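# Plug rack relays into color-matched panel sockets

## Task

Take every relay (a small transparent box with a colored button on top) from the black rack and insert it into the vacant panel socket whose colored marking matches its button color. Seat it fully so it matches the relays already installed: button facing the same side as theirs, top at the same height as theirs, and upright. No click or resistance change tells you it is seated. Each relay seated correctly counts, but any relay sitting in a socket of the wrong color fails the job. The job also fails if any relay that was already in the panel ends up lifted partway or tilted. A relay counts only if it stays seated once the robot lets go.

## Robot and tools

Robot: one six-joint arm on a base (which may be slightly tilted relative to the table) with a two-finger parallel gripper. There is a single camera, cam_wrist (504x504, fisheye), mounted on the wrist. A flat block projects about 9 cm from the wrist 3 axis along the gripper's +x and turns with it, so watch its clearance.

Joint order: every row and every per-joint list in a result uses this order: elbow, shoulder lift, shoulder pan, wrist 1, wrist 2, wrist 3. Note that the elbow comes first.

Frames: the scene frame has its origin on the table surface below the arm base. +z is up, and +y is to the left when looking along +x. end_effector_position (metres) and end_effector_quat_wxyz describe the point midway between the closed finger pads. The printed position may be off, more so at long reach. In the gripper frame the fingers point along +z and close along y. Closed fingertips extend about 19 mm past that point; open ones extend about 6 mm. When the fingers close, the tips also travel about 13 mm farther from the wrist, so leave that gap above any surface.

A row is 9 plain numbers, each between -1 and 1. The first six are joint offsets in the order above, scaled so that 1.0 equals 1.543 rad for the elbow, 1.234 rad for shoulder lift and shoulder pan, and 1.851 rad for each wrist joint. The last three are gripper position, force_limit and speed.

Gripper numbers are absolute settings, not offsets. Position +1 is fully open (85 mm), the pads touch near -0.8, and -1 closes until the fingers are blocked. force_limit runs from about 20 N at -1 through 128 N at 0 to 235 N at +1 per pad (measured on a 40 mm object). speed runs from about 20 mm/s at -1 through 85 at 0 to 150 at +1, and a faster close grips somewhat harder.

execute_actions(actions): a list of actions. Each action is a table of up to 15 rows, and each row lasts one 1/30 s step. A shorter table repeats its final row until 15 steps are done. Joint numbers are offsets from the angles at the beginning of that action; they are not measured from the previous row. For the first action of a call, that means the last angles reported. An empty list just returns state and images. An action is refused if it would push a joint more than 0.010 rad beyond its range. Ranges are ±6.283 rad for every joint except the elbow, which is ±3.142. A malformed first action, or one that fails this check, rejects the whole call.

move(target, speed, blocking): target is one 9-number row. Its joint numbers are offsets from the Joint positions in the latest result that lists them, not from wherever the arm happens to be. All joints move in step, so the hand follows a curve. speed is the peak rate in rad/s for the joint with the farthest to go (0.01 to 2, default 0.5), and a path lasts between 0.5 and 10 s. Moves do not stop for obstacles. The arm is stiff, so aiming even slightly past a firm contact can cause a fault. The extra 'move:' line reports the outcome (done, off_target, moving, held, fault), limits=held or limits=none, and which joint is farthest from its target. With blocking=false the call returns after 0.5 s. You must then call wait or stop before sending new rows or moves.

wait(seconds): 0 to 10. The arm keeps its last command, and the call returns early once a running move finishes. stop(): brakes a running move; the fingers keep moving. zoom_image(camera='cam_wrist', region=[x0,y0,x1,y1]): pixel box of at most 504x504 with the origin at the top left. read_manual(section): only returns licence texts. finished_scene(scene): pass the current scene number once everything is settled. This cannot be undone.

Motion limits: each step, a joint's target may lead its measured angle by no more than 0.292 rad (pan, lift), 0.365 rad (elbow) or 0.438 rad (wrists). Targets that would move the hand more than 70 mm are scaled back. Commands lag by about 0.15 s. A large motion may need several actions, and an unfinished action does not complete on its own, so command the remainder. 'joint command not followed' means the clearance check changed targets. 'joint sent to its limit' means a joint was clipped at its end stop.

Gripping: send position -1, keep it there, and check that object_status reads 2. The codes are: 0 moving, 1 blocked while opening, 2 blocked while closing, 3 at the requested position or pads touching. Any new position value (a change of 0.01 or more) resets the status to 0, and only such a change applies new force or speed values. To soften a grip, open first. position_measured is in counts: 3 is open, about 78 is 60 mm, 130 is 40 mm, 180 is 20 mm, 230 is pads touching.

Hazards: the arm halts for 10 s and skips the rest of the call if a joint reaches its load limit (pan and lift 310, elbow 141, wrists 52.6 N m; held weight counts) or if any external force reaches 150 N. Holding loads heats the motors. MOTOR HOT appears at 70 °C, and at 85 °C an OVER-TEMPERATURE FAULT brakes the arm. Brief tugs on held parts or pushes on loose objects can occur. Do not drop anything, slam into things, push very hard, or let anything leave the table. The robot keeps executing its last command while you think.

Each tool is called by a JSON object that holds its "method" and its "body", one argument or row to a line.

## Session

{"method": "execute_actions", "body": {
  "actions": []
}}

Scene clock: 0.00 s.
end_effector_position=(+0.7571, +0.1805, +0.3771) position_measured=3 object_status=3 end_effector_quat_wxyz=(-0.318, +0.880, +0.350, +0.047) end_effector_velocity=(-0.001, +0.000, -0.002) end_effector_angular_velocity=(-0.002, +0.002, +0.002)
Joint names: [elbow, shoulder lift, shoulder pan, wrist 1, wrist 2, wrist 3]
Joint positions: [ 1.796 -1.046  3.344 -2.16  -1.695  2.64 ]
Joint velocities: [ 0.002  0.    -0.    -0.    -0.001  0.   ]
Motor temperatures (°C, as the motors report them): [24 24 24 30 31 27]
Joint targets: [1.796 -1.046 3.344 -2.160 -1.695 2.640]

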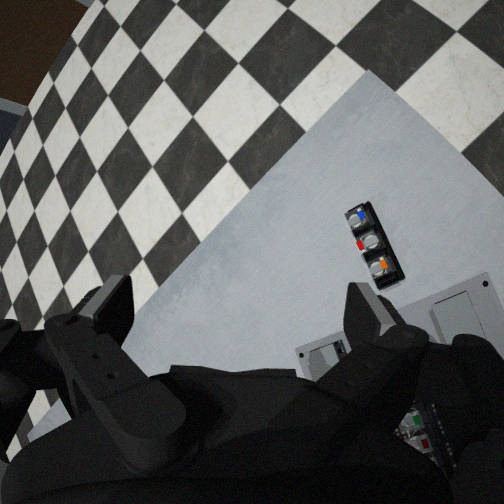

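{"method": "move", "body": {
  "target": [0.01,0.092,0.167,0.055,-0.322,0,1,-0.5,0]
}}

Scene clock: 8.60 s.
end_effector_position=(+0.7047, +0.1973, +0.3478) position_measured=3 object_status=3 end_effector_quat_wxyz=(-0.001, +0.864, +0.503, -0.010) end_effector_velocity=(+0.000, -0.000, +0.000) end_effector_angular_velocity=(-0.005, -0.003, +0.002)
Joint names: [elbow, shoulder lift, shoulder pan, wrist 1, wrist 2, wrist 3]
Joint positions: [ 1.811 -0.932  3.55  -2.059 -2.291  2.64 ]
Joint velocities: [-0.     0.001  0.001  0.001 -0.005 -0.001]
Motor temperatures (°C, as the motors report them): [24 24 24 30 31 27]
Joint targets: [1.811 -0.932 3.550 -2.059 -2.291 2.640]
move: done; limits=none; farthest joint: the wrist 1, 0.001 radians from its target (0.102 radians at the start)

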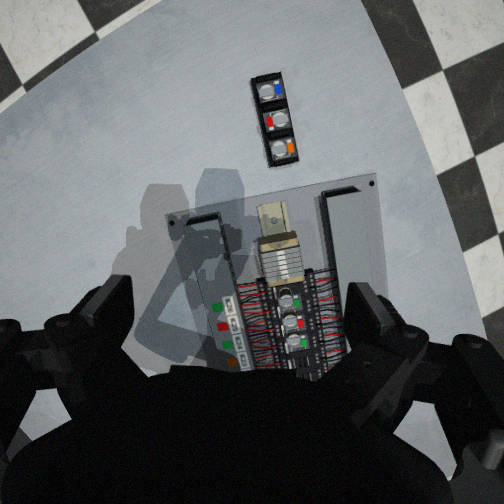

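{"method": "move", "body": {
  "target": [0,0,0,0,0,-0.89,1,-0.5,0],
  "speed": 1.5
}}

{"method": "move", "body": {
  "target": [0,0,0,0,0,-0.89,1,-0.5,0],
  "speed": 1.5
}}

Scene clock: 13.60 s.
end_effector_position=(+0.7047, +0.1973, +0.3478) position_measured=3 object_status=3 end_effector_quat_wxyz=(-0.008, +0.218, +0.976, -0.006) end_effector_velocity=(+0.001, -0.001, -0.000) end_effector_angular_velocity=(-0.001, -0.000, -0.000)
Joint names: [elbow, shoulder lift, shoulder pan, wrist 1, wrist 2, wrist 3]
Joint positions: [ 1.811 -0.932  3.55  -2.059 -2.291  0.992]
Joint velocities: [-0.     0.    -0.001 -0.    -0.001 -0.   ]
Motor temperatures (°C, as the motors report them): [24 24 24 30 31 27]
Joint targets: [1.811 -0.932 3.550 -2.059 -2.291 0.992]
move: done; limits=none; farthest joint: the shoulder pan, 0.000 radians from its target (0.000 radians at the start)

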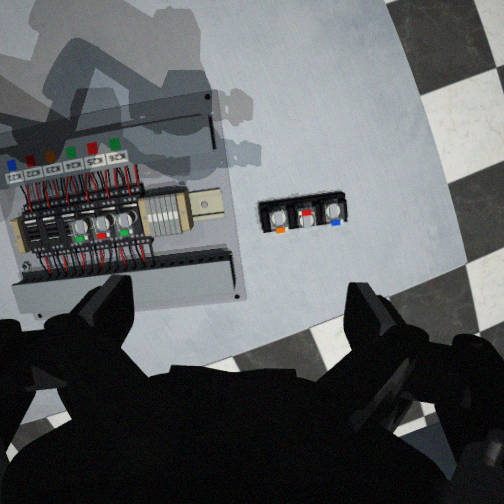

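Scene clock: 15.67 s.
end_effector_position=(+0.7047, +0.1973, +0.3478) position_measured=3 object_status=3 end_effector_quat_wxyz=(-0.009, -0.567, +0.823, +0.002) end_effector_velocity=(-0.000, -0.000, -0.001) end_effector_angular_velocity=(-0.002, +0.000, +0.003)
Joint names: [elbow, shoulder lift, shoulder pan, wrist 1, wrist 2, wrist 3]
Joint positions: [ 1.811 -0.932  3.55  -2.059 -2.291 -0.655]
Joint velocities: [ 0.001  0.     0.     0.    -0.001 -0.002]
Motor temperatures (°C, as the motors report them): [24 24 24 30 31 27]
Joint targets: [1.811 -0.932 3.550 -2.059 -2.291 -0.656]
move: done; limits=none; farthest joint: the wrist 3, 0.001 radians from its target (1.648 radians at the start)

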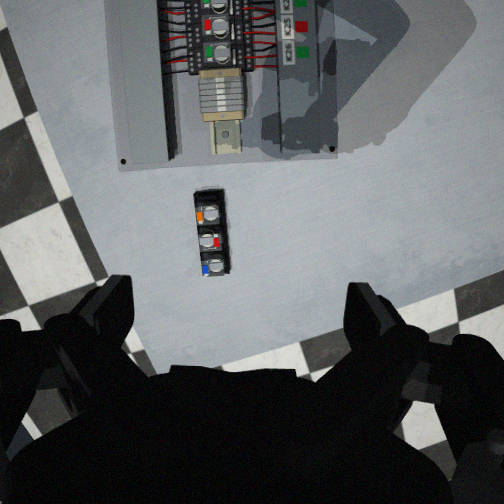

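{"method": "move", "body": {
  "target": [0.034,0.171,-0.1345,-0.222,-0.028,-0.143,0.1,-0.5,0]
}}

Scene clock: 23.63 s.
end_effector_position=(+0.7486, +0.2145, +0.1494) position_measured=117 object_status=3 end_effector_quat_wxyz=(-0.009, -0.587, +0.809, +0.002) end_effector_velocity=(+0.001, +0.000, -0.001) end_effector_angular_velocity=(+0.002, -0.001, -0.001)
Joint names: [elbow, shoulder lift, shoulder pan, wrist 1, wrist 2, wrist 3]
Joint positions: [ 1.863 -0.722  3.384 -2.469 -2.343 -0.92 ]
Joint velocities: [-0.001  0.001 -0.001 -0.003  0.001 -0.001]
Motor temperatures (°C, as the motors report them): [24 24 24 30 31 27]
Joint targets: [1.863 -0.721 3.384 -2.470 -2.343 -0.920]
move: done; limits=none; farthest joint: the shoulder lift, 0.001 radians from its target (0.212 radians at the start)

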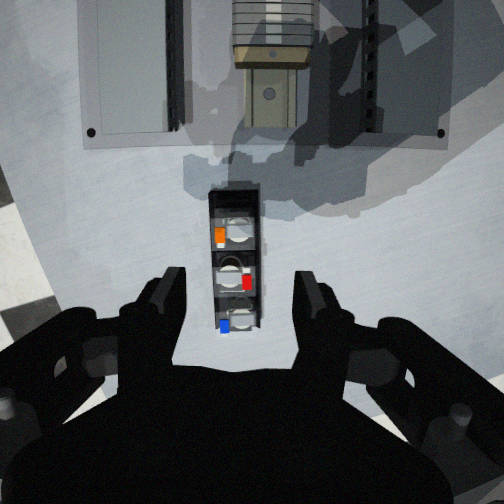

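{"method": "move", "body": {
  "target": [0.0166,0.0493,-0.0404,-0.0856,-0.0065,-0.0457,0.1,-0.5,0],
  "speed": 0.2
}}

Scene clock: 32.13 s.
end_effector_position=(+0.7502, +0.2142, +0.0925) position_measured=117 object_status=3 end_effector_quat_wxyz=(-0.001, -0.587, +0.809, -0.002) end_effector_velocity=(+0.000, -0.000, -0.001) end_effector_angular_velocity=(-0.001, -0.000, -0.002)
Joint names: [elbow, shoulder lift, shoulder pan, wrist 1, wrist 2, wrist 3]
Joint positions: [ 1.889 -0.661  3.335 -2.627 -2.355 -1.004]
Joint velocities: [ 0.     0.001 -0.001 -0.003 -0.002 -0.   ]
Motor temperatures (°C, as the motors report them): [24 24 24 30 31 27]
Joint targets: [1.889 -0.661 3.335 -2.628 -2.355 -1.004]
move: done; limits=none; farthest joint: the shoulder pan, 0.001 radians from its target (0.050 radians at the start)

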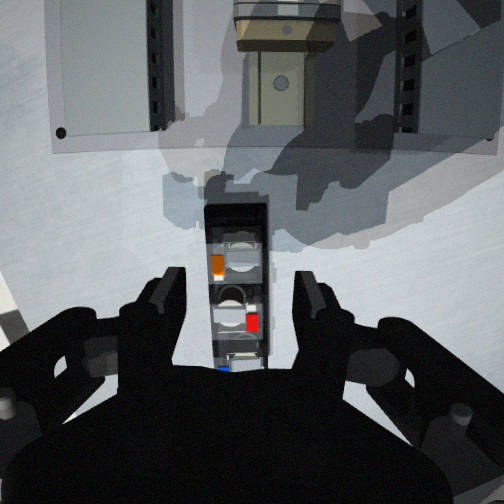

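{"method": "move", "body": {
  "target": [-0.0008,0.0323,-0.018,-0.0322,-0.0029,-0.0163,0.1,-0.5,0],
  "speed": 0.1
}}

Scene clock: 34.57 s.
end_effector_position=(+0.7509, +0.2185, +0.0632) position_measured=117 object_status=3 end_effector_quat_wxyz=(-0.002, -0.587, +0.809, -0.002) end_effector_velocity=(+0.000, +0.001, -0.001) end_effector_angular_velocity=(+0.000, -0.000, +0.001)
Joint names: [elbow, shoulder lift, shoulder pan, wrist 1, wrist 2, wrist 3]
Joint positions: [ 1.888 -0.621  3.313 -2.687 -2.36  -1.034]
Joint velocities: [-0.     0.002 -0.001 -0.003  0.    -0.002]
Motor temperatures (°C, as the motors report them): [24 24 24 30 31 27]
Joint targets: [1.888 -0.621 3.312 -2.687 -2.360 -1.034]
move: done; limits=none; farthest joint: the shoulder pan, 0.000 radians from its target (0.022 radians at the start)

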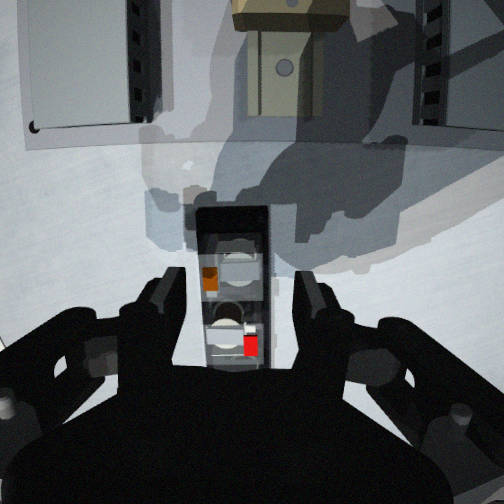

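{"method": "move", "body": {
  "target": [-0.0018,0.0196,-0.015,-0.0211,-0.0024,-0.0136,0.1,-0.5,0],
  "speed": 0.05
}}

{"method": "move", "body": {
  "target": [0,0,0,0,0,0,-1,-0.5,-0.5]
}}

Scene clock: 37.43 s.
end_effector_position=(+0.7532, +0.2177, +0.0435) position_measured=117 object_status=3 end_effector_quat_wxyz=(-0.002, -0.587, +0.810, -0.003) end_effector_velocity=(-0.000, +0.000, -0.001) end_effector_angular_velocity=(+0.001, +0.000, -0.000)
Joint names: [elbow, shoulder lift, shoulder pan, wrist 1, wrist 2, wrist 3]
Joint positions: [ 1.885 -0.597  3.294 -2.725 -2.364 -1.059]
Joint velocities: [ 0.001  0.001 -0.001 -0.003  0.    -0.001]
Motor temperatures (°C, as the motors report them): [24 24 24 30 31 27]
Joint targets: [1.885 -0.597 3.294 -2.726 -2.364 -1.059]
move: done; limits=none; farthest joint: the wrist 1, 0.001 radians from its target (0.039 radians at the start)

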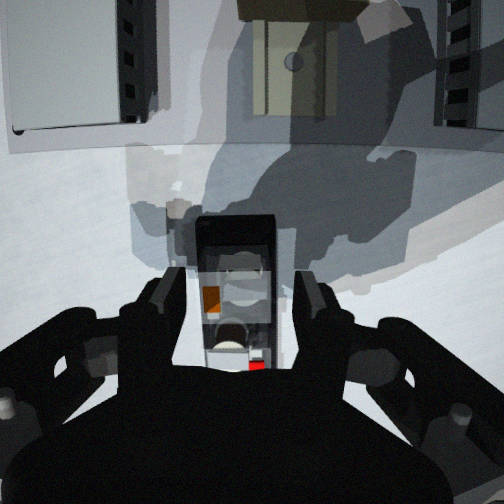

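Scene clock: 38.07 s.
end_effector_position=(+0.7532, +0.2177, +0.0435) position_measured=164 object_status=2 end_effector_quat_wxyz=(-0.002, -0.587, +0.810, -0.003) end_effector_velocity=(-0.001, +0.001, +0.000) end_effector_angular_velocity=(+0.001, +0.001, +0.003)
Joint names: [elbow, shoulder lift, shoulder pan, wrist 1, wrist 2, wrist 3]
Joint positions: [ 1.885 -0.597  3.294 -2.725 -2.364 -1.059]
Joint velocities: [ 0.001 -0.     0.     0.001  0.002 -0.001]
Motor temperatures (°C, as the motors report them): [24 24 24 30 31 27]
Joint targets: [1.885 -0.597 3.294 -2.725 -2.364 -1.059]
move: done; limits=none; farthest joint: the shoulder pan, 0.000 radians from its target (0.000 radians at the start)

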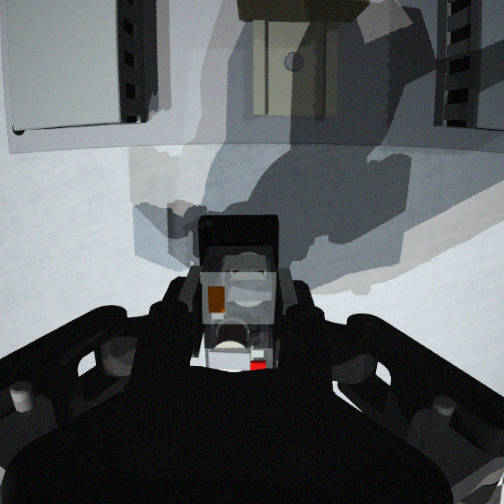

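{"method": "move", "body": {
  "target": [-0.0143,-0.101,0.073,0.125,0.0113,0.066,-1,-0.5,-0.5],
  "speed": 0.15
}}

{"method": "move", "body": {
  "target": [0.2016,-0.291,-0.1316,-0.0605,-0.0146,-0.1226,-1,-0.5,-0.5],
  "speed": 0.3
}}

Scene clock: 44.20 s.
end_effector_position=(+0.7547, +0.2137, +0.1516) position_measured=164 object_status=2 end_effector_quat_wxyz=(-0.000, -0.587, +0.809, -0.001) end_effector_velocity=(-0.001, +0.001, +0.001) end_effector_angular_velocity=(+0.003, +0.001, +0.001)
Joint names: [elbow, shoulder lift, shoulder pan, wrist 1, wrist 2, wrist 3]
Joint positions: [ 1.863 -0.722  3.384 -2.494 -2.343 -0.937]
Joint velocities: [ 0.    -0.002  0.001  0.004  0.003  0.001]
Motor temperatures (°C, as the motors report them): [24 24 24 30 31 27]
Joint targets: [1.863 -0.722 3.384 -2.494 -2.343 -0.937]
move: done; limits=none; farthest joint: the wrist 1, 0.001 radians from its target (0.232 radians at the start)

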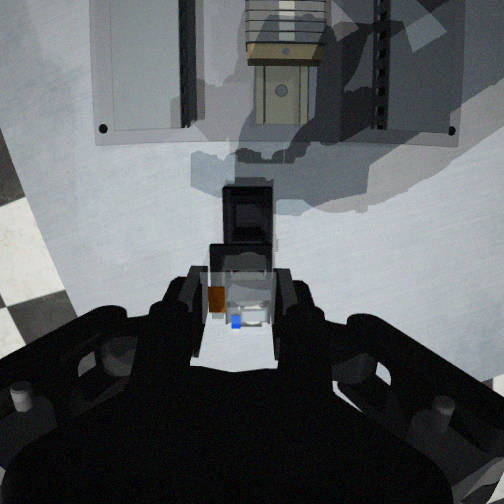

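Scene clock: 46.03 s.
end_effector_position=(+0.6590, -0.0024, +0.1722) position_measured=164 object_status=2 end_effector_quat_wxyz=(-0.002, -0.587, +0.809, -0.003) end_effector_velocity=(-0.000, -0.001, +0.001) end_effector_angular_velocity=(+0.001, -0.001, -0.001)
Joint names: [elbow, shoulder lift, shoulder pan, wrist 1, wrist 2, wrist 3]
Joint positions: [ 2.174 -1.081  3.222 -2.606 -2.37  -1.164]
Joint velocities: [ 0.001 -0.003 -0.001 -0.001  0.001 -0.001]
Motor temperatures (°C, as the motors report them): [24 24 24 30 31 27]
Joint targets: [2.174 -1.081 3.222 -2.606 -2.370 -1.164]
move: done; limits=none; farthest joint: the shoulder lift, 0.001 radians from its target (0.360 radians at the start)

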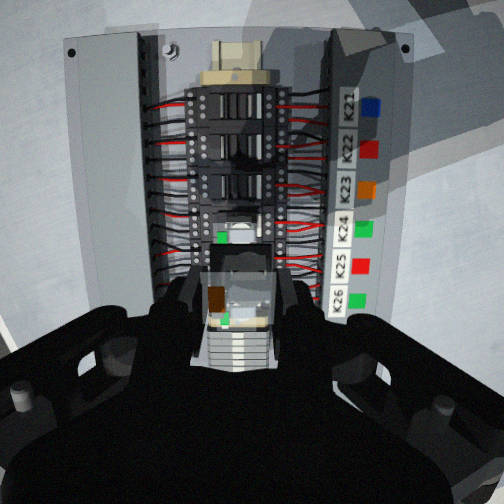

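{"method": "move", "body": {
  "target": [0.0304,0.0232,-0.0658,-0.0863,-0.0015,-0.0632,-1,-0.5,-0.5],
  "speed": 0.15
}}

Scene clock: 53.00 s.
end_effector_position=(+0.6512, -0.0284, +0.1223) position_measured=164 object_status=2 end_effector_quat_wxyz=(-0.002, -0.587, +0.809, -0.004) end_effector_velocity=(+0.001, -0.000, -0.000) end_effector_angular_velocity=(+0.002, -0.001, +0.000)
Joint names: [elbow, shoulder lift, shoulder pan, wrist 1, wrist 2, wrist 3]
Joint positions: [ 2.22  -1.052  3.141 -2.766 -2.373 -1.281]
Joint velocities: [-0.     0.    -0.001 -0.003  0.002 -0.003]
Motor temperatures (°C, as the motors report them): [24 24 24 30 31 27]
Joint targets: [2.221 -1.052 3.141 -2.766 -2.373 -1.281]
move: done; limits=none; farthest joint: the shoulder pan, 0.000 radians from its target (0.081 radians at the start)

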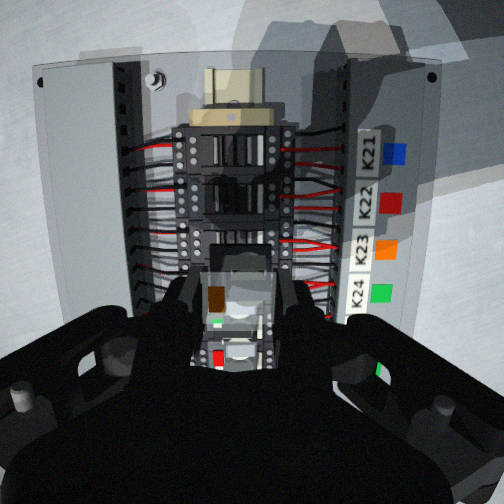

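{"method": "move", "body": {
  "target": [0.0045,0.034,-0.0273,-0.0455,0,-0.0262,-1,-0.5,-0.5],
  "speed": 0.06
}}

Scene clock: 56.13 s.
end_effector_position=(+0.6524, -0.0302, +0.0933) position_measured=164 object_status=2 end_effector_quat_wxyz=(-0.002, -0.587, +0.809, -0.004) end_effector_velocity=(+0.001, +0.000, -0.001) end_effector_angular_velocity=(+0.001, -0.001, -0.001)
Joint names: [elbow, shoulder lift, shoulder pan, wrist 1, wrist 2, wrist 3]
Joint positions: [ 2.227 -1.01   3.107 -2.85  -2.373 -1.329]
Joint velocities: [-0.     0.002 -0.001 -0.004  0.001 -0.001]
Motor temperatures (°C, as the motors report them): [24 24 24 30 31 27]
Joint targets: [2.227 -1.010 3.107 -2.850 -2.373 -1.329]
move: done; limits=none; farthest joint: the wrist 1, 0.001 radians from its target (0.084 radians at the start)

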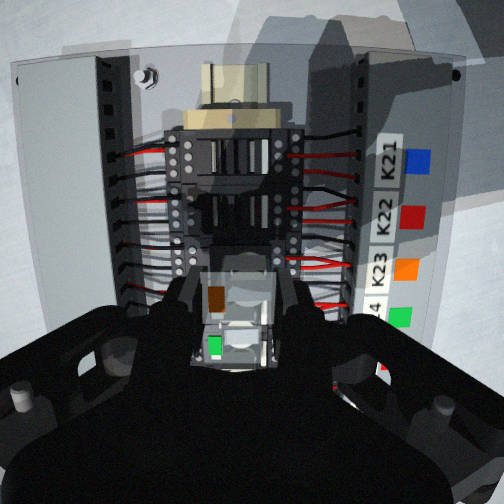

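{"method": "move", "body": {
  "target": [-0.001,0.0139,-0.0081,-0.014,0,-0.0078,-1,-0.5,-0.5],
  "speed": 0.03
}}

{"method": "zoom_image", "body": {
  "camera": "cam_wrist",
  "region": [140,130,340,380]
}}

Scene clock: 59.63 s.
end_effector_position=(+0.6541, -0.0296, +0.0835) position_measured=164 object_status=2 end_effector_quat_wxyz=(-0.003, -0.587, +0.809, -0.005) end_effector_velocity=(-0.000, -0.000, -0.001) end_effector_angular_velocity=(-0.002, +0.000, +0.002)
Joint names: [elbow, shoulder lift, shoulder pan, wrist 1, wrist 2, wrist 3]
Joint positions: [ 2.226 -0.993  3.097 -2.875 -2.373 -1.343]
Joint velocities: [ 0.     0.002 -0.001 -0.003 -0.002 -0.003]
Motor temperatures (°C, as the motors report them): [24 24 24 30 31 27]
Joint targets: [2.226 -0.993 3.097 -2.876 -2.373 -1.344]
move: done; limits=none; farthest joint: the wrist 1, 0.001 radians from its target (0.026 radians at the start)

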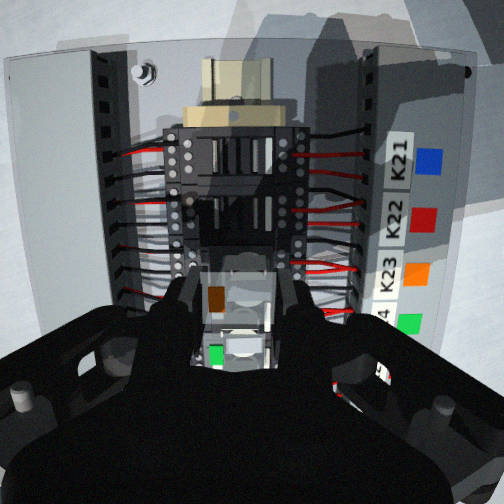

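Region (140, 130, 340, 380) of cam_wrist's 504x504 image, scaled by 2.016, with more detail than that image has; it fills the left 403 columns of this view, and the rest is white.

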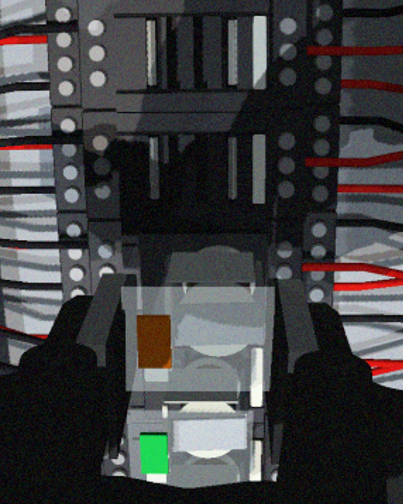

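{"method": "move", "body": {
  "target": [-0.0023,0.0027,0.0013,0.0011,0,0.0012,-1,-0.5,-0.5],
  "speed": 0.03
}}

{"method": "move", "body": {
  "target": [0.0009,0.0098,-0.0068,-0.012,0,-0.0065,-1,-0.5,-0.5],
  "speed": 0.015
}}

{"method": "zoom_image", "body": {
  "camera": "cam_wrist",
  "region": [140,130,340,380]
}}

Scene clock: 63.23 s.
end_effector_position=(+0.6556, -0.0281, +0.0832) position_measured=164 object_status=2 end_effector_quat_wxyz=(-0.003, -0.587, +0.809, -0.005) end_effector_velocity=(+0.000, +0.002, +0.000) end_effector_angular_velocity=(+0.001, -0.000, -0.001)
Joint names: [elbow, shoulder lift, shoulder pan, wrist 1, wrist 2, wrist 3]
Joint positions: [ 2.223 -0.99   3.099 -2.873 -2.373 -1.341]
Joint velocities: [-0.001  0.001  0.002  0.001  0.001  0.003]
Motor temperatures (°C, as the motors report them): [24 24 24 30 31 27]
Joint targets: [2.222 -0.990 3.099 -2.873 -2.373 -1.341]
move: done; limits=none; farthest joint: the shoulder pan, 0.000 radians from its target (0.001 radians at the start)

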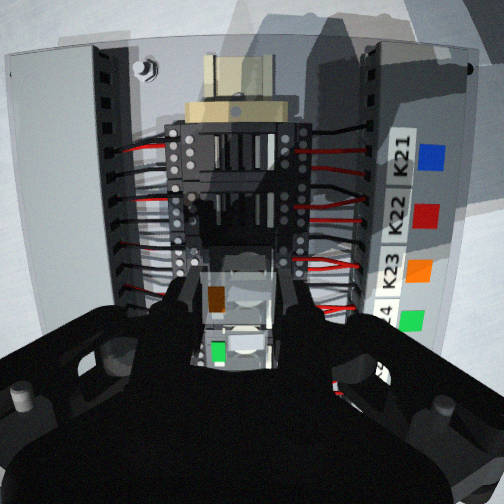

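Scene clock: 64.93 s.
end_effector_position=(+0.6556, -0.0281, +0.0756) position_measured=164 object_status=2 end_effector_quat_wxyz=(-0.003, -0.587, +0.809, -0.005) end_effector_velocity=(-0.000, -0.000, -0.002) end_effector_angular_velocity=(+0.001, +0.001, -0.000)
Joint names: [elbow, shoulder lift, shoulder pan, wrist 1, wrist 2, wrist 3]
Joint positions: [ 2.224 -0.978  3.091 -2.895 -2.373 -1.353]
Joint velocities: [ 0.     0.002 -0.002 -0.003  0.001 -0.002]
Motor temperatures (°C, as the motors report them): [24 24 24 30 31 27]
Joint targets: [2.224 -0.978 3.091 -2.896 -2.373 -1.353]
move: done; limits=none; farthest joint: the elbow, 0.001 radians from its target (0.002 radians at the start)

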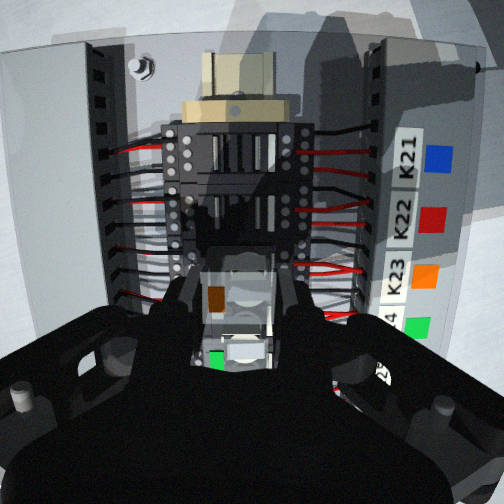

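Region (140, 130, 340, 380) of cam_wrist's 504x504 image, scaled by 2.016, with more detail than that image has; it fills the left 403 columns of this view, and the rest is white.

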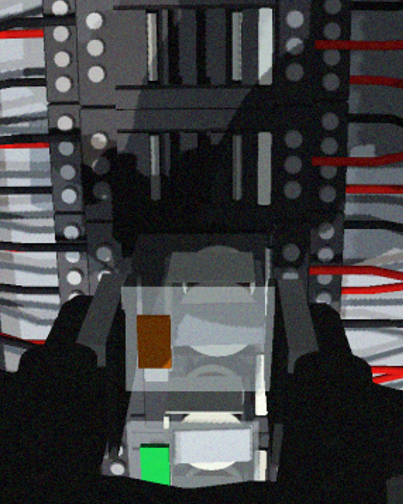

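No slip yet; continue.

{"method": "move", "body": {
  "target": [0.0006,0.0074,-0.0051,-0.009,0,-0.0049,-1,-0.5,-0.5],
  "speed": 0.015
}}

{"method": "zoom_image", "body": {
  "camera": "cam_wrist",
  "region": [140,130,340,380]
}}

Scene clock: 68.73 s.
end_effector_position=(+0.6556, -0.0281, +0.0701) position_measured=164 object_status=2 end_effector_quat_wxyz=(-0.003, -0.587, +0.809, -0.005) end_effector_velocity=(-0.001, +0.001, -0.002) end_effector_angular_velocity=(+0.001, +0.002, +0.003)
Joint names: [elbow, shoulder lift, shoulder pan, wrist 1, wrist 2, wrist 3]
Joint positions: [ 2.225 -0.97   3.085 -2.911 -2.373 -1.362]
Joint velocities: [ 0.002  0.002 -0.001 -0.003  0.001 -0.003]
Motor temperatures (°C, as the motors report them): [24 24 24 30 31 27]
Joint targets: [2.225 -0.969 3.084 -2.912 -2.373 -1.362]
move: done; limits=none; farthest joint: the shoulder lift, 0.001 radians from its target (0.009 radians at the start)

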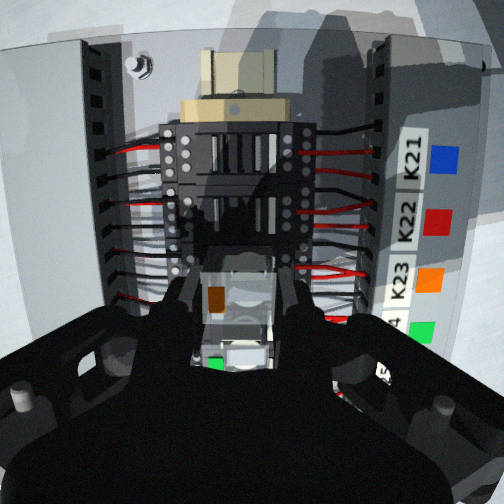

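Region (140, 130, 340, 380) of cam_wrist's 504x504 image, scaled by 2.016, with more detail than that image has; it fills the left 403 columns of this view, and the rest is white.

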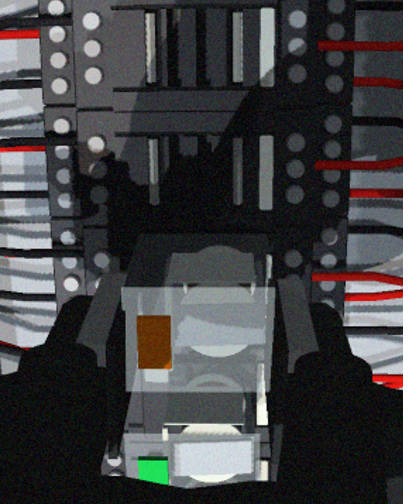

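{"method": "move", "body": {
  "target": [0.0004,0.0045,-0.003,-0.0055,0,-0.0028,-1,-0.5,-0.5],
  "speed": 0.01
}}

{"method": "zoom_image", "body": {
  "camera": "cam_wrist",
  "region": [140,130,340,380]
}}

Scene clock: 73.70 s.
end_effector_position=(+0.6555, -0.0280, +0.0667) position_measured=164 object_status=2 end_effector_quat_wxyz=(-0.003, -0.587, +0.809, -0.005) end_effector_velocity=(+0.001, +0.000, -0.000) end_effector_angular_velocity=(+0.000, -0.001, -0.001)
Joint names: [elbow, shoulder lift, shoulder pan, wrist 1, wrist 2, wrist 3]
Joint positions: [ 2.225 -0.964  3.081 -2.921 -2.373 -1.367]
Joint velocities: [-0.001  0.001 -0.    -0.003  0.    -0.   ]
Motor temperatures (°C, as the motors report them): [24 24 24 30 31 27]
Joint targets: [2.225 -0.964 3.081 -2.922 -2.373 -1.367]
move: done; limits=none; farthest joint: the shoulder pan, 0.000 radians from its target (0.003 radians at the start)

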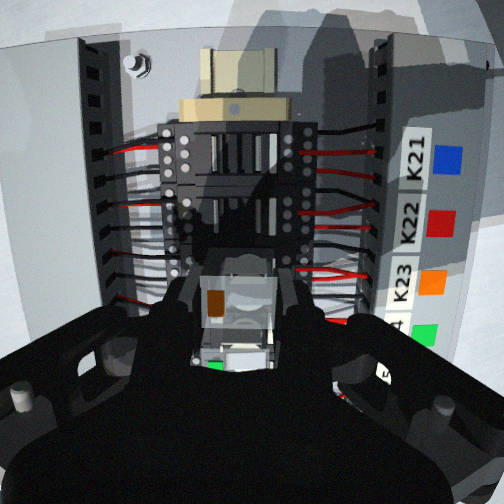

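Region (140, 130, 340, 380) of cam_wrist's 504x504 image, scaled by 2.016, with more detail than that image has; it fills the left 403 columns of this view, and the rest is white.

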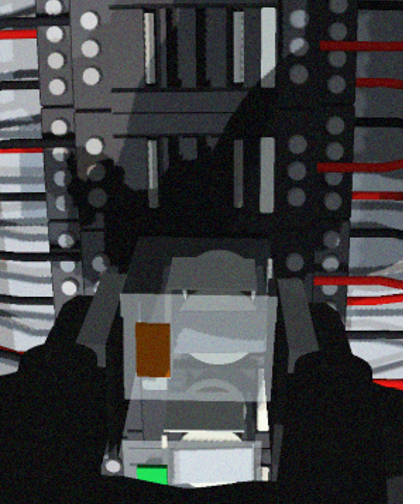

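{"method": "move", "body": {
  "target": [0,0,0,0,0,0,-0.05,-0.5,-0.5]
}}

{"method": "move", "body": {
  "target": [-0.012,-0.085,0.065,0.112,0,0.062,-0.05,-0.5,-0.5],
  "speed": 0.15
}}

{"method": "zoom_image", "body": {
  "camera": "cam_wrist",
  "region": [140,130,340,380]
}}

Scene clock: 76.37 s.
end_effector_position=(+0.6555, -0.0280, +0.0667) position_measured=135 object_status=3 end_effector_quat_wxyz=(-0.003, -0.587, +0.810, -0.005) end_effector_velocity=(-0.000, +0.000, -0.000) end_effector_angular_velocity=(-0.000, +0.000, +0.000)
Joint names: [elbow, shoulder lift, shoulder pan, wrist 1, wrist 2, wrist 3]
Joint positions: [ 2.225 -0.964  3.081 -2.921 -2.373 -1.367]
Joint velocities: [ 0. -0.  0.  0. -0. -0.]
Motor temperatures (°C, as the motors report them): [24 24 24 30 31 27]
Joint targets: [2.225 -0.964 3.081 -2.921 -2.373 -1.367]
move: done; limits=none; farthest joint: the shoulder pan, 0.000 radians from its target (0.000 radians at the start)

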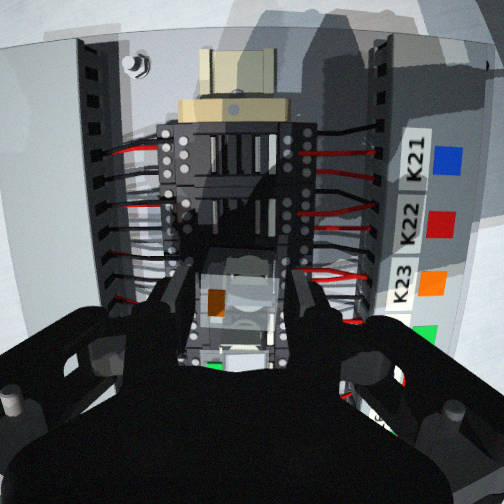

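Scene clock: 78.27 s.
end_effector_position=(+0.6546, -0.0258, +0.1384) position_measured=135 object_status=3 end_effector_quat_wxyz=(-0.002, -0.588, +0.809, -0.004) end_effector_velocity=(-0.001, +0.001, +0.001) end_effector_angular_velocity=(+0.000, +0.000, +0.001)
Joint names: [elbow, shoulder lift, shoulder pan, wrist 1, wrist 2, wrist 3]
Joint positions: [ 2.207 -1.069  3.161 -2.715 -2.373 -1.252]
Joint velocities: [ 0.001 -0.002  0.002  0.003  0.     0.003]
Motor temperatures (°C, as the motors report them): [24 24 24 30 31 27]
Joint targets: [2.207 -1.069 3.161 -2.714 -2.373 -1.252]
move: done; limits=none; farthest joint: the wrist 1, 0.001 radians from its target (0.208 radians at the start)

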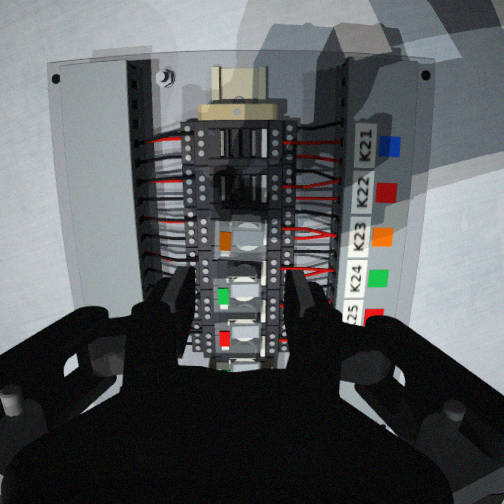

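Region (140, 130, 340, 380) of cam_wrist's 504x504 image, scaled by 2.016, with more detail than that image has; it fills the left 403 columns of this view, and the rest is white.

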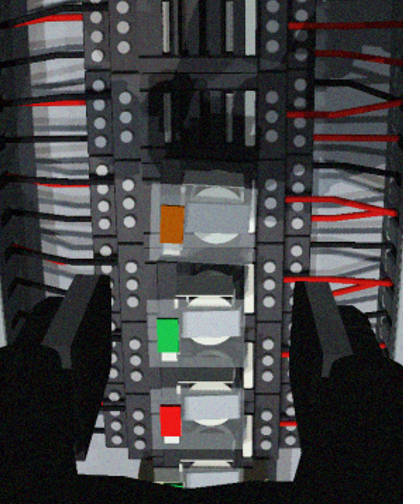

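{"method": "move", "body": {
  "target": [0.0117,0.0802,-0.0616,-0.1059,0,-0.0594,-0.05,-0.5,-0.5],
  "speed": 0.12
}}

{"method": "move", "body": {
  "target": [0,0,0,0,0,0,-1,-0.3,-0.8]
}}

{"method": "move", "body": {
  "target": [-0.0004,-0.005,0.0034,0.006,0,0.0033,-1,-0.3,-0.8],
  "speed": 0.02
}}

{"method": "move", "body": {
  "target": [-0.0024,0.0055,0.0038,0.0011,0,0.0036,-1,-0.3,-0.8],
  "speed": 0.02
}}

{"method": "move", "body": {
  "target": [0.0008,0.0092,-0.0063,-0.0112,0,-0.006,-1,-0.3,-0.8],
  "speed": 0.01
}}

{"method": "zoom_image", "body": {
  "camera": "cam_wrist",
  "region": [140,130,340,380]
}}

Scene clock: 83.53 s.
end_effector_position=(+0.6554, -0.0279, +0.0705) position_measured=135 object_status=3 end_effector_quat_wxyz=(-0.003, -0.588, +0.809, -0.005) end_effector_velocity=(-0.000, -0.000, -0.001) end_effector_angular_velocity=(-0.001, +0.000, +0.001)
Joint names: [elbow, shoulder lift, shoulder pan, wrist 1, wrist 2, wrist 3]
Joint positions: [ 2.225 -0.97   3.085 -2.91  -2.373 -1.362]
Joint velocities: [ 0.001  0.001 -0.001 -0.003 -0.001 -0.003]
Motor temperatures (°C, as the motors report them): [24 24 24 30 31 27]
Joint targets: [2.225 -0.970 3.085 -2.911 -2.373 -1.362]
move: done; limits=none; farthest joint: the wrist 1, 0.001 radians from its target (0.197 radians at the start)

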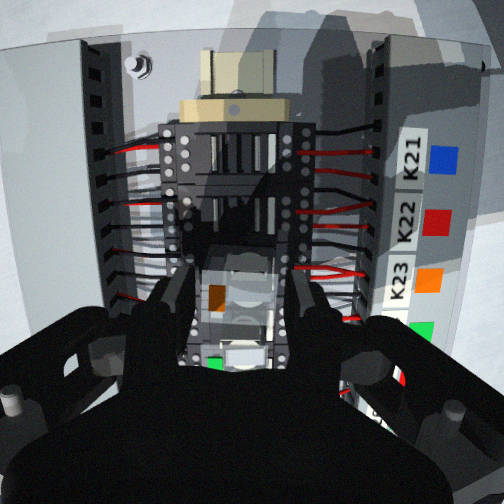

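Scene clock: 84.20 s.
end_effector_position=(+0.6554, -0.0279, +0.0704) position_measured=165 object_status=2 end_effector_quat_wxyz=(-0.003, -0.588, +0.809, -0.005) end_effector_velocity=(+0.001, -0.001, -0.001) end_effector_angular_velocity=(+0.000, +0.001, -0.003)
Joint names: [elbow, shoulder lift, shoulder pan, wrist 1, wrist 2, wrist 3]
Joint positions: [ 2.225 -0.97   3.085 -2.91  -2.373 -1.362]
Joint velocities: [-0.001 -0.    -0.002  0.     0.     0.001]
Motor temperatures (°C, as the motors report them): [24 24 24 30 31 27]
Joint targets: [2.225 -0.970 3.085 -2.910 -2.373 -1.362]
move: done; limits=none; farthest joint: the shoulder pan, 0.000 radians from its target (0.000 radians at the start)

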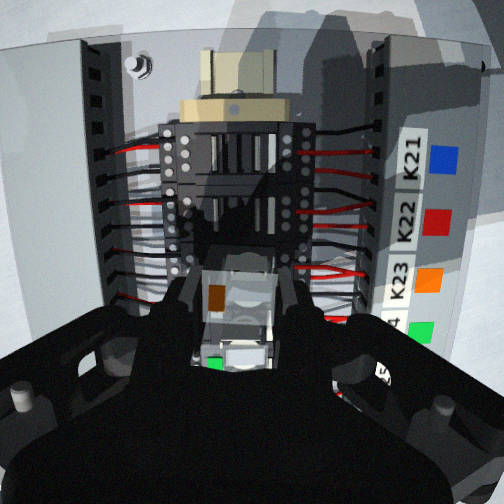

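Scene clock: 85.03 s.
end_effector_position=(+0.6554, -0.0279, +0.0742) position_measured=165 object_status=2 end_effector_quat_wxyz=(-0.003, -0.588, +0.809, -0.005) end_effector_velocity=(+0.000, +0.000, +0.001) end_effector_angular_velocity=(+0.001, -0.001, -0.000)
Joint names: [elbow, shoulder lift, shoulder pan, wrist 1, wrist 2, wrist 3]
Joint positions: [ 2.224 -0.976  3.089 -2.899 -2.373 -1.356]
Joint velocities: [-0.    -0.002  0.001  0.003  0.001  0.002]
Motor temperatures (°C, as the motors report them): [24 24 24 30 31 27]
Joint targets: [2.224 -0.976 3.089 -2.899 -2.373 -1.356]
move: done; limits=none; farthest joint: the wrist 1, 0.001 radians from its target (0.011 radians at the start)

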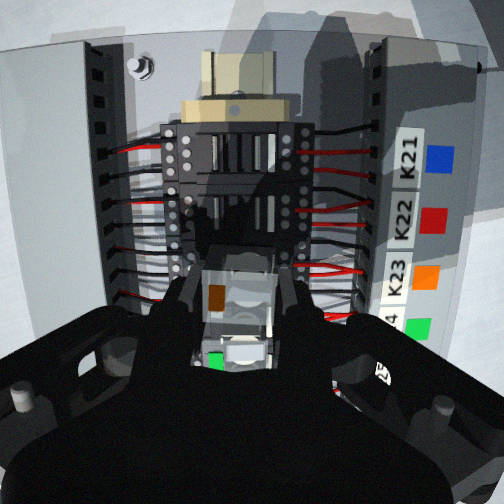

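Scene clock: 85.73 s.
end_effector_position=(+0.6565, -0.0235, +0.0739) position_measured=165 object_status=2 end_effector_quat_wxyz=(-0.003, -0.588, +0.809, -0.005) end_effector_velocity=(+0.001, +0.002, -0.000) end_effector_angular_velocity=(+0.001, -0.000, -0.001)
Joint names: [elbow, shoulder lift, shoulder pan, wrist 1, wrist 2, wrist 3]
Joint positions: [ 2.221 -0.97   3.094 -2.898 -2.373 -1.35 ]
Joint velocities: [-0.002  0.003  0.002  0.001  0.001  0.003]
Motor temperatures (°C, as the motors report them): [24 24 24 30 31 27]
Joint targets: [2.221 -0.969 3.094 -2.897 -2.373 -1.350]
move: done; limits=none; farthest joint: the elbow, 0.001 radians from its target (0.004 radians at the start)

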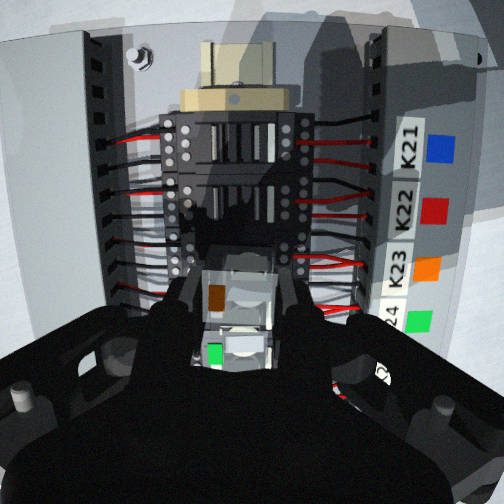

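Scene clock: 88.03 s.
end_effector_position=(+0.6563, -0.0234, +0.0668) position_measured=165 object_status=2 end_effector_quat_wxyz=(-0.003, -0.588, +0.809, -0.005) end_effector_velocity=(+0.001, -0.001, -0.000) end_effector_angular_velocity=(-0.001, -0.002, -0.002)
Joint names: [elbow, shoulder lift, shoulder pan, wrist 1, wrist 2, wrist 3]
Joint positions: [ 2.222 -0.958  3.086 -2.918 -2.373 -1.361]
Joint velocities: [-0.001  0.001 -0.001 -0.003 -0.001 -0.001]
Motor temperatures (°C, as the motors report them): [24 24 24 30 31 27]
Joint targets: [2.222 -0.958 3.086 -2.918 -2.373 -1.361]
move: done; limits=none; farthest joint: the wrist 1, 0.001 radians from its target (0.021 radians at the start)

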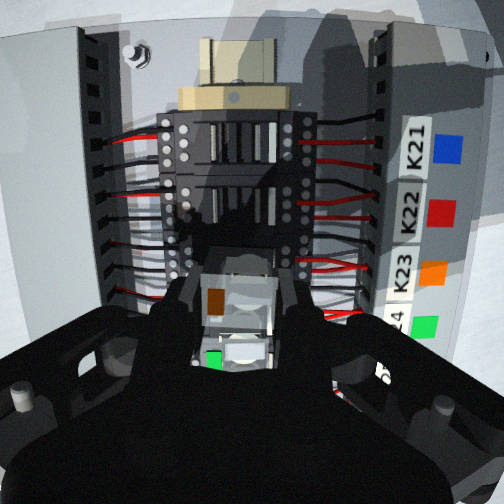

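Region (140, 130, 340, 380) of cam_wrist's 504x504 image, scaled by 2.016, with more detail than that image has; it fills the left 403 columns of this view, and the rest is white.

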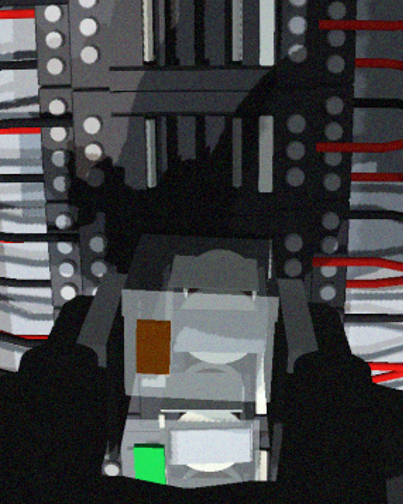

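{"method": "move", "body": {
  "target": [-0.0003,-0.003,0.002,0.0036,0,0.002,-1,-0.3,-0.8],
  "speed": 0.02
}}

{"method": "move", "body": {
  "target": [-0.0022,0.0006,-0.0004,0.001,0,-0.0004,-1,-0.3,-0.8],
  "speed": 0.02
}}

{"method": "move", "body": {
  "target": [0.0004,0.0062,-0.0042,-0.0074,0,-0.004,-1,-0.3,-0.8],
  "speed": 0.01
}}

{"method": "zoom_image", "body": {
  "camera": "cam_wrist",
  "region": [140,130,340,380]
}}

Scene clock: 98.10 s.
end_effector_position=(+0.6568, -0.0235, +0.0679) position_measured=165 object_status=2 end_effector_quat_wxyz=(-0.002, -0.588, +0.809, -0.006) end_effector_velocity=(+0.001, -0.000, +0.000) end_effector_angular_velocity=(+0.001, -0.001, -0.003)
Joint names: [elbow, shoulder lift, shoulder pan, wrist 1, wrist 2, wrist 3]
Joint positions: [ 2.222 -0.959  3.087 -2.919 -2.373 -1.361]
Joint velocities: [-0.001 -0.    -0.     0.     0.001  0.002]
Motor temperatures (°C, as the motors report them): [24 24 24 30 31 27]
Joint targets: [2.222 -0.959 3.087 -2.919 -2.373 -1.361]
FORCE FAULT: contact force on the arm reached its limit, and the arm stopped for 10 seconds. The contact can be on any part of the arm, not only on its tool. That time counts as 17 of the actions that you can send in this scene. The arm ran no command of this call. The arm holds still and accepts commands again. Move the arm away from the contact; if what it grips holds it there, let go first. Pushing or pulling that hard again can fault the arm again.
move: fault; limits=none; farthest joint: the wrist 1, 0.007 radians from its target (0.007 radians at the start)

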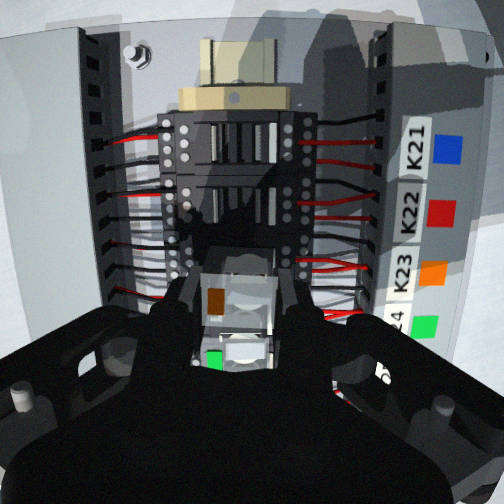

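not run: a fault stop came before this call.

not run: a fault stop came before this call.

Region (140, 130, 340, 380) of cam_wrist's 504x504 image, scaled by 2.016, with more detail than that image has; it fills the left 403 columns of this view, and the rest is white.

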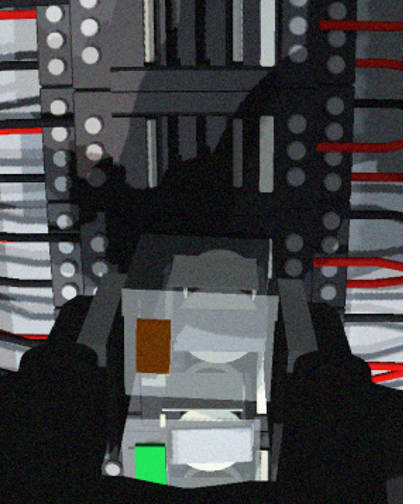

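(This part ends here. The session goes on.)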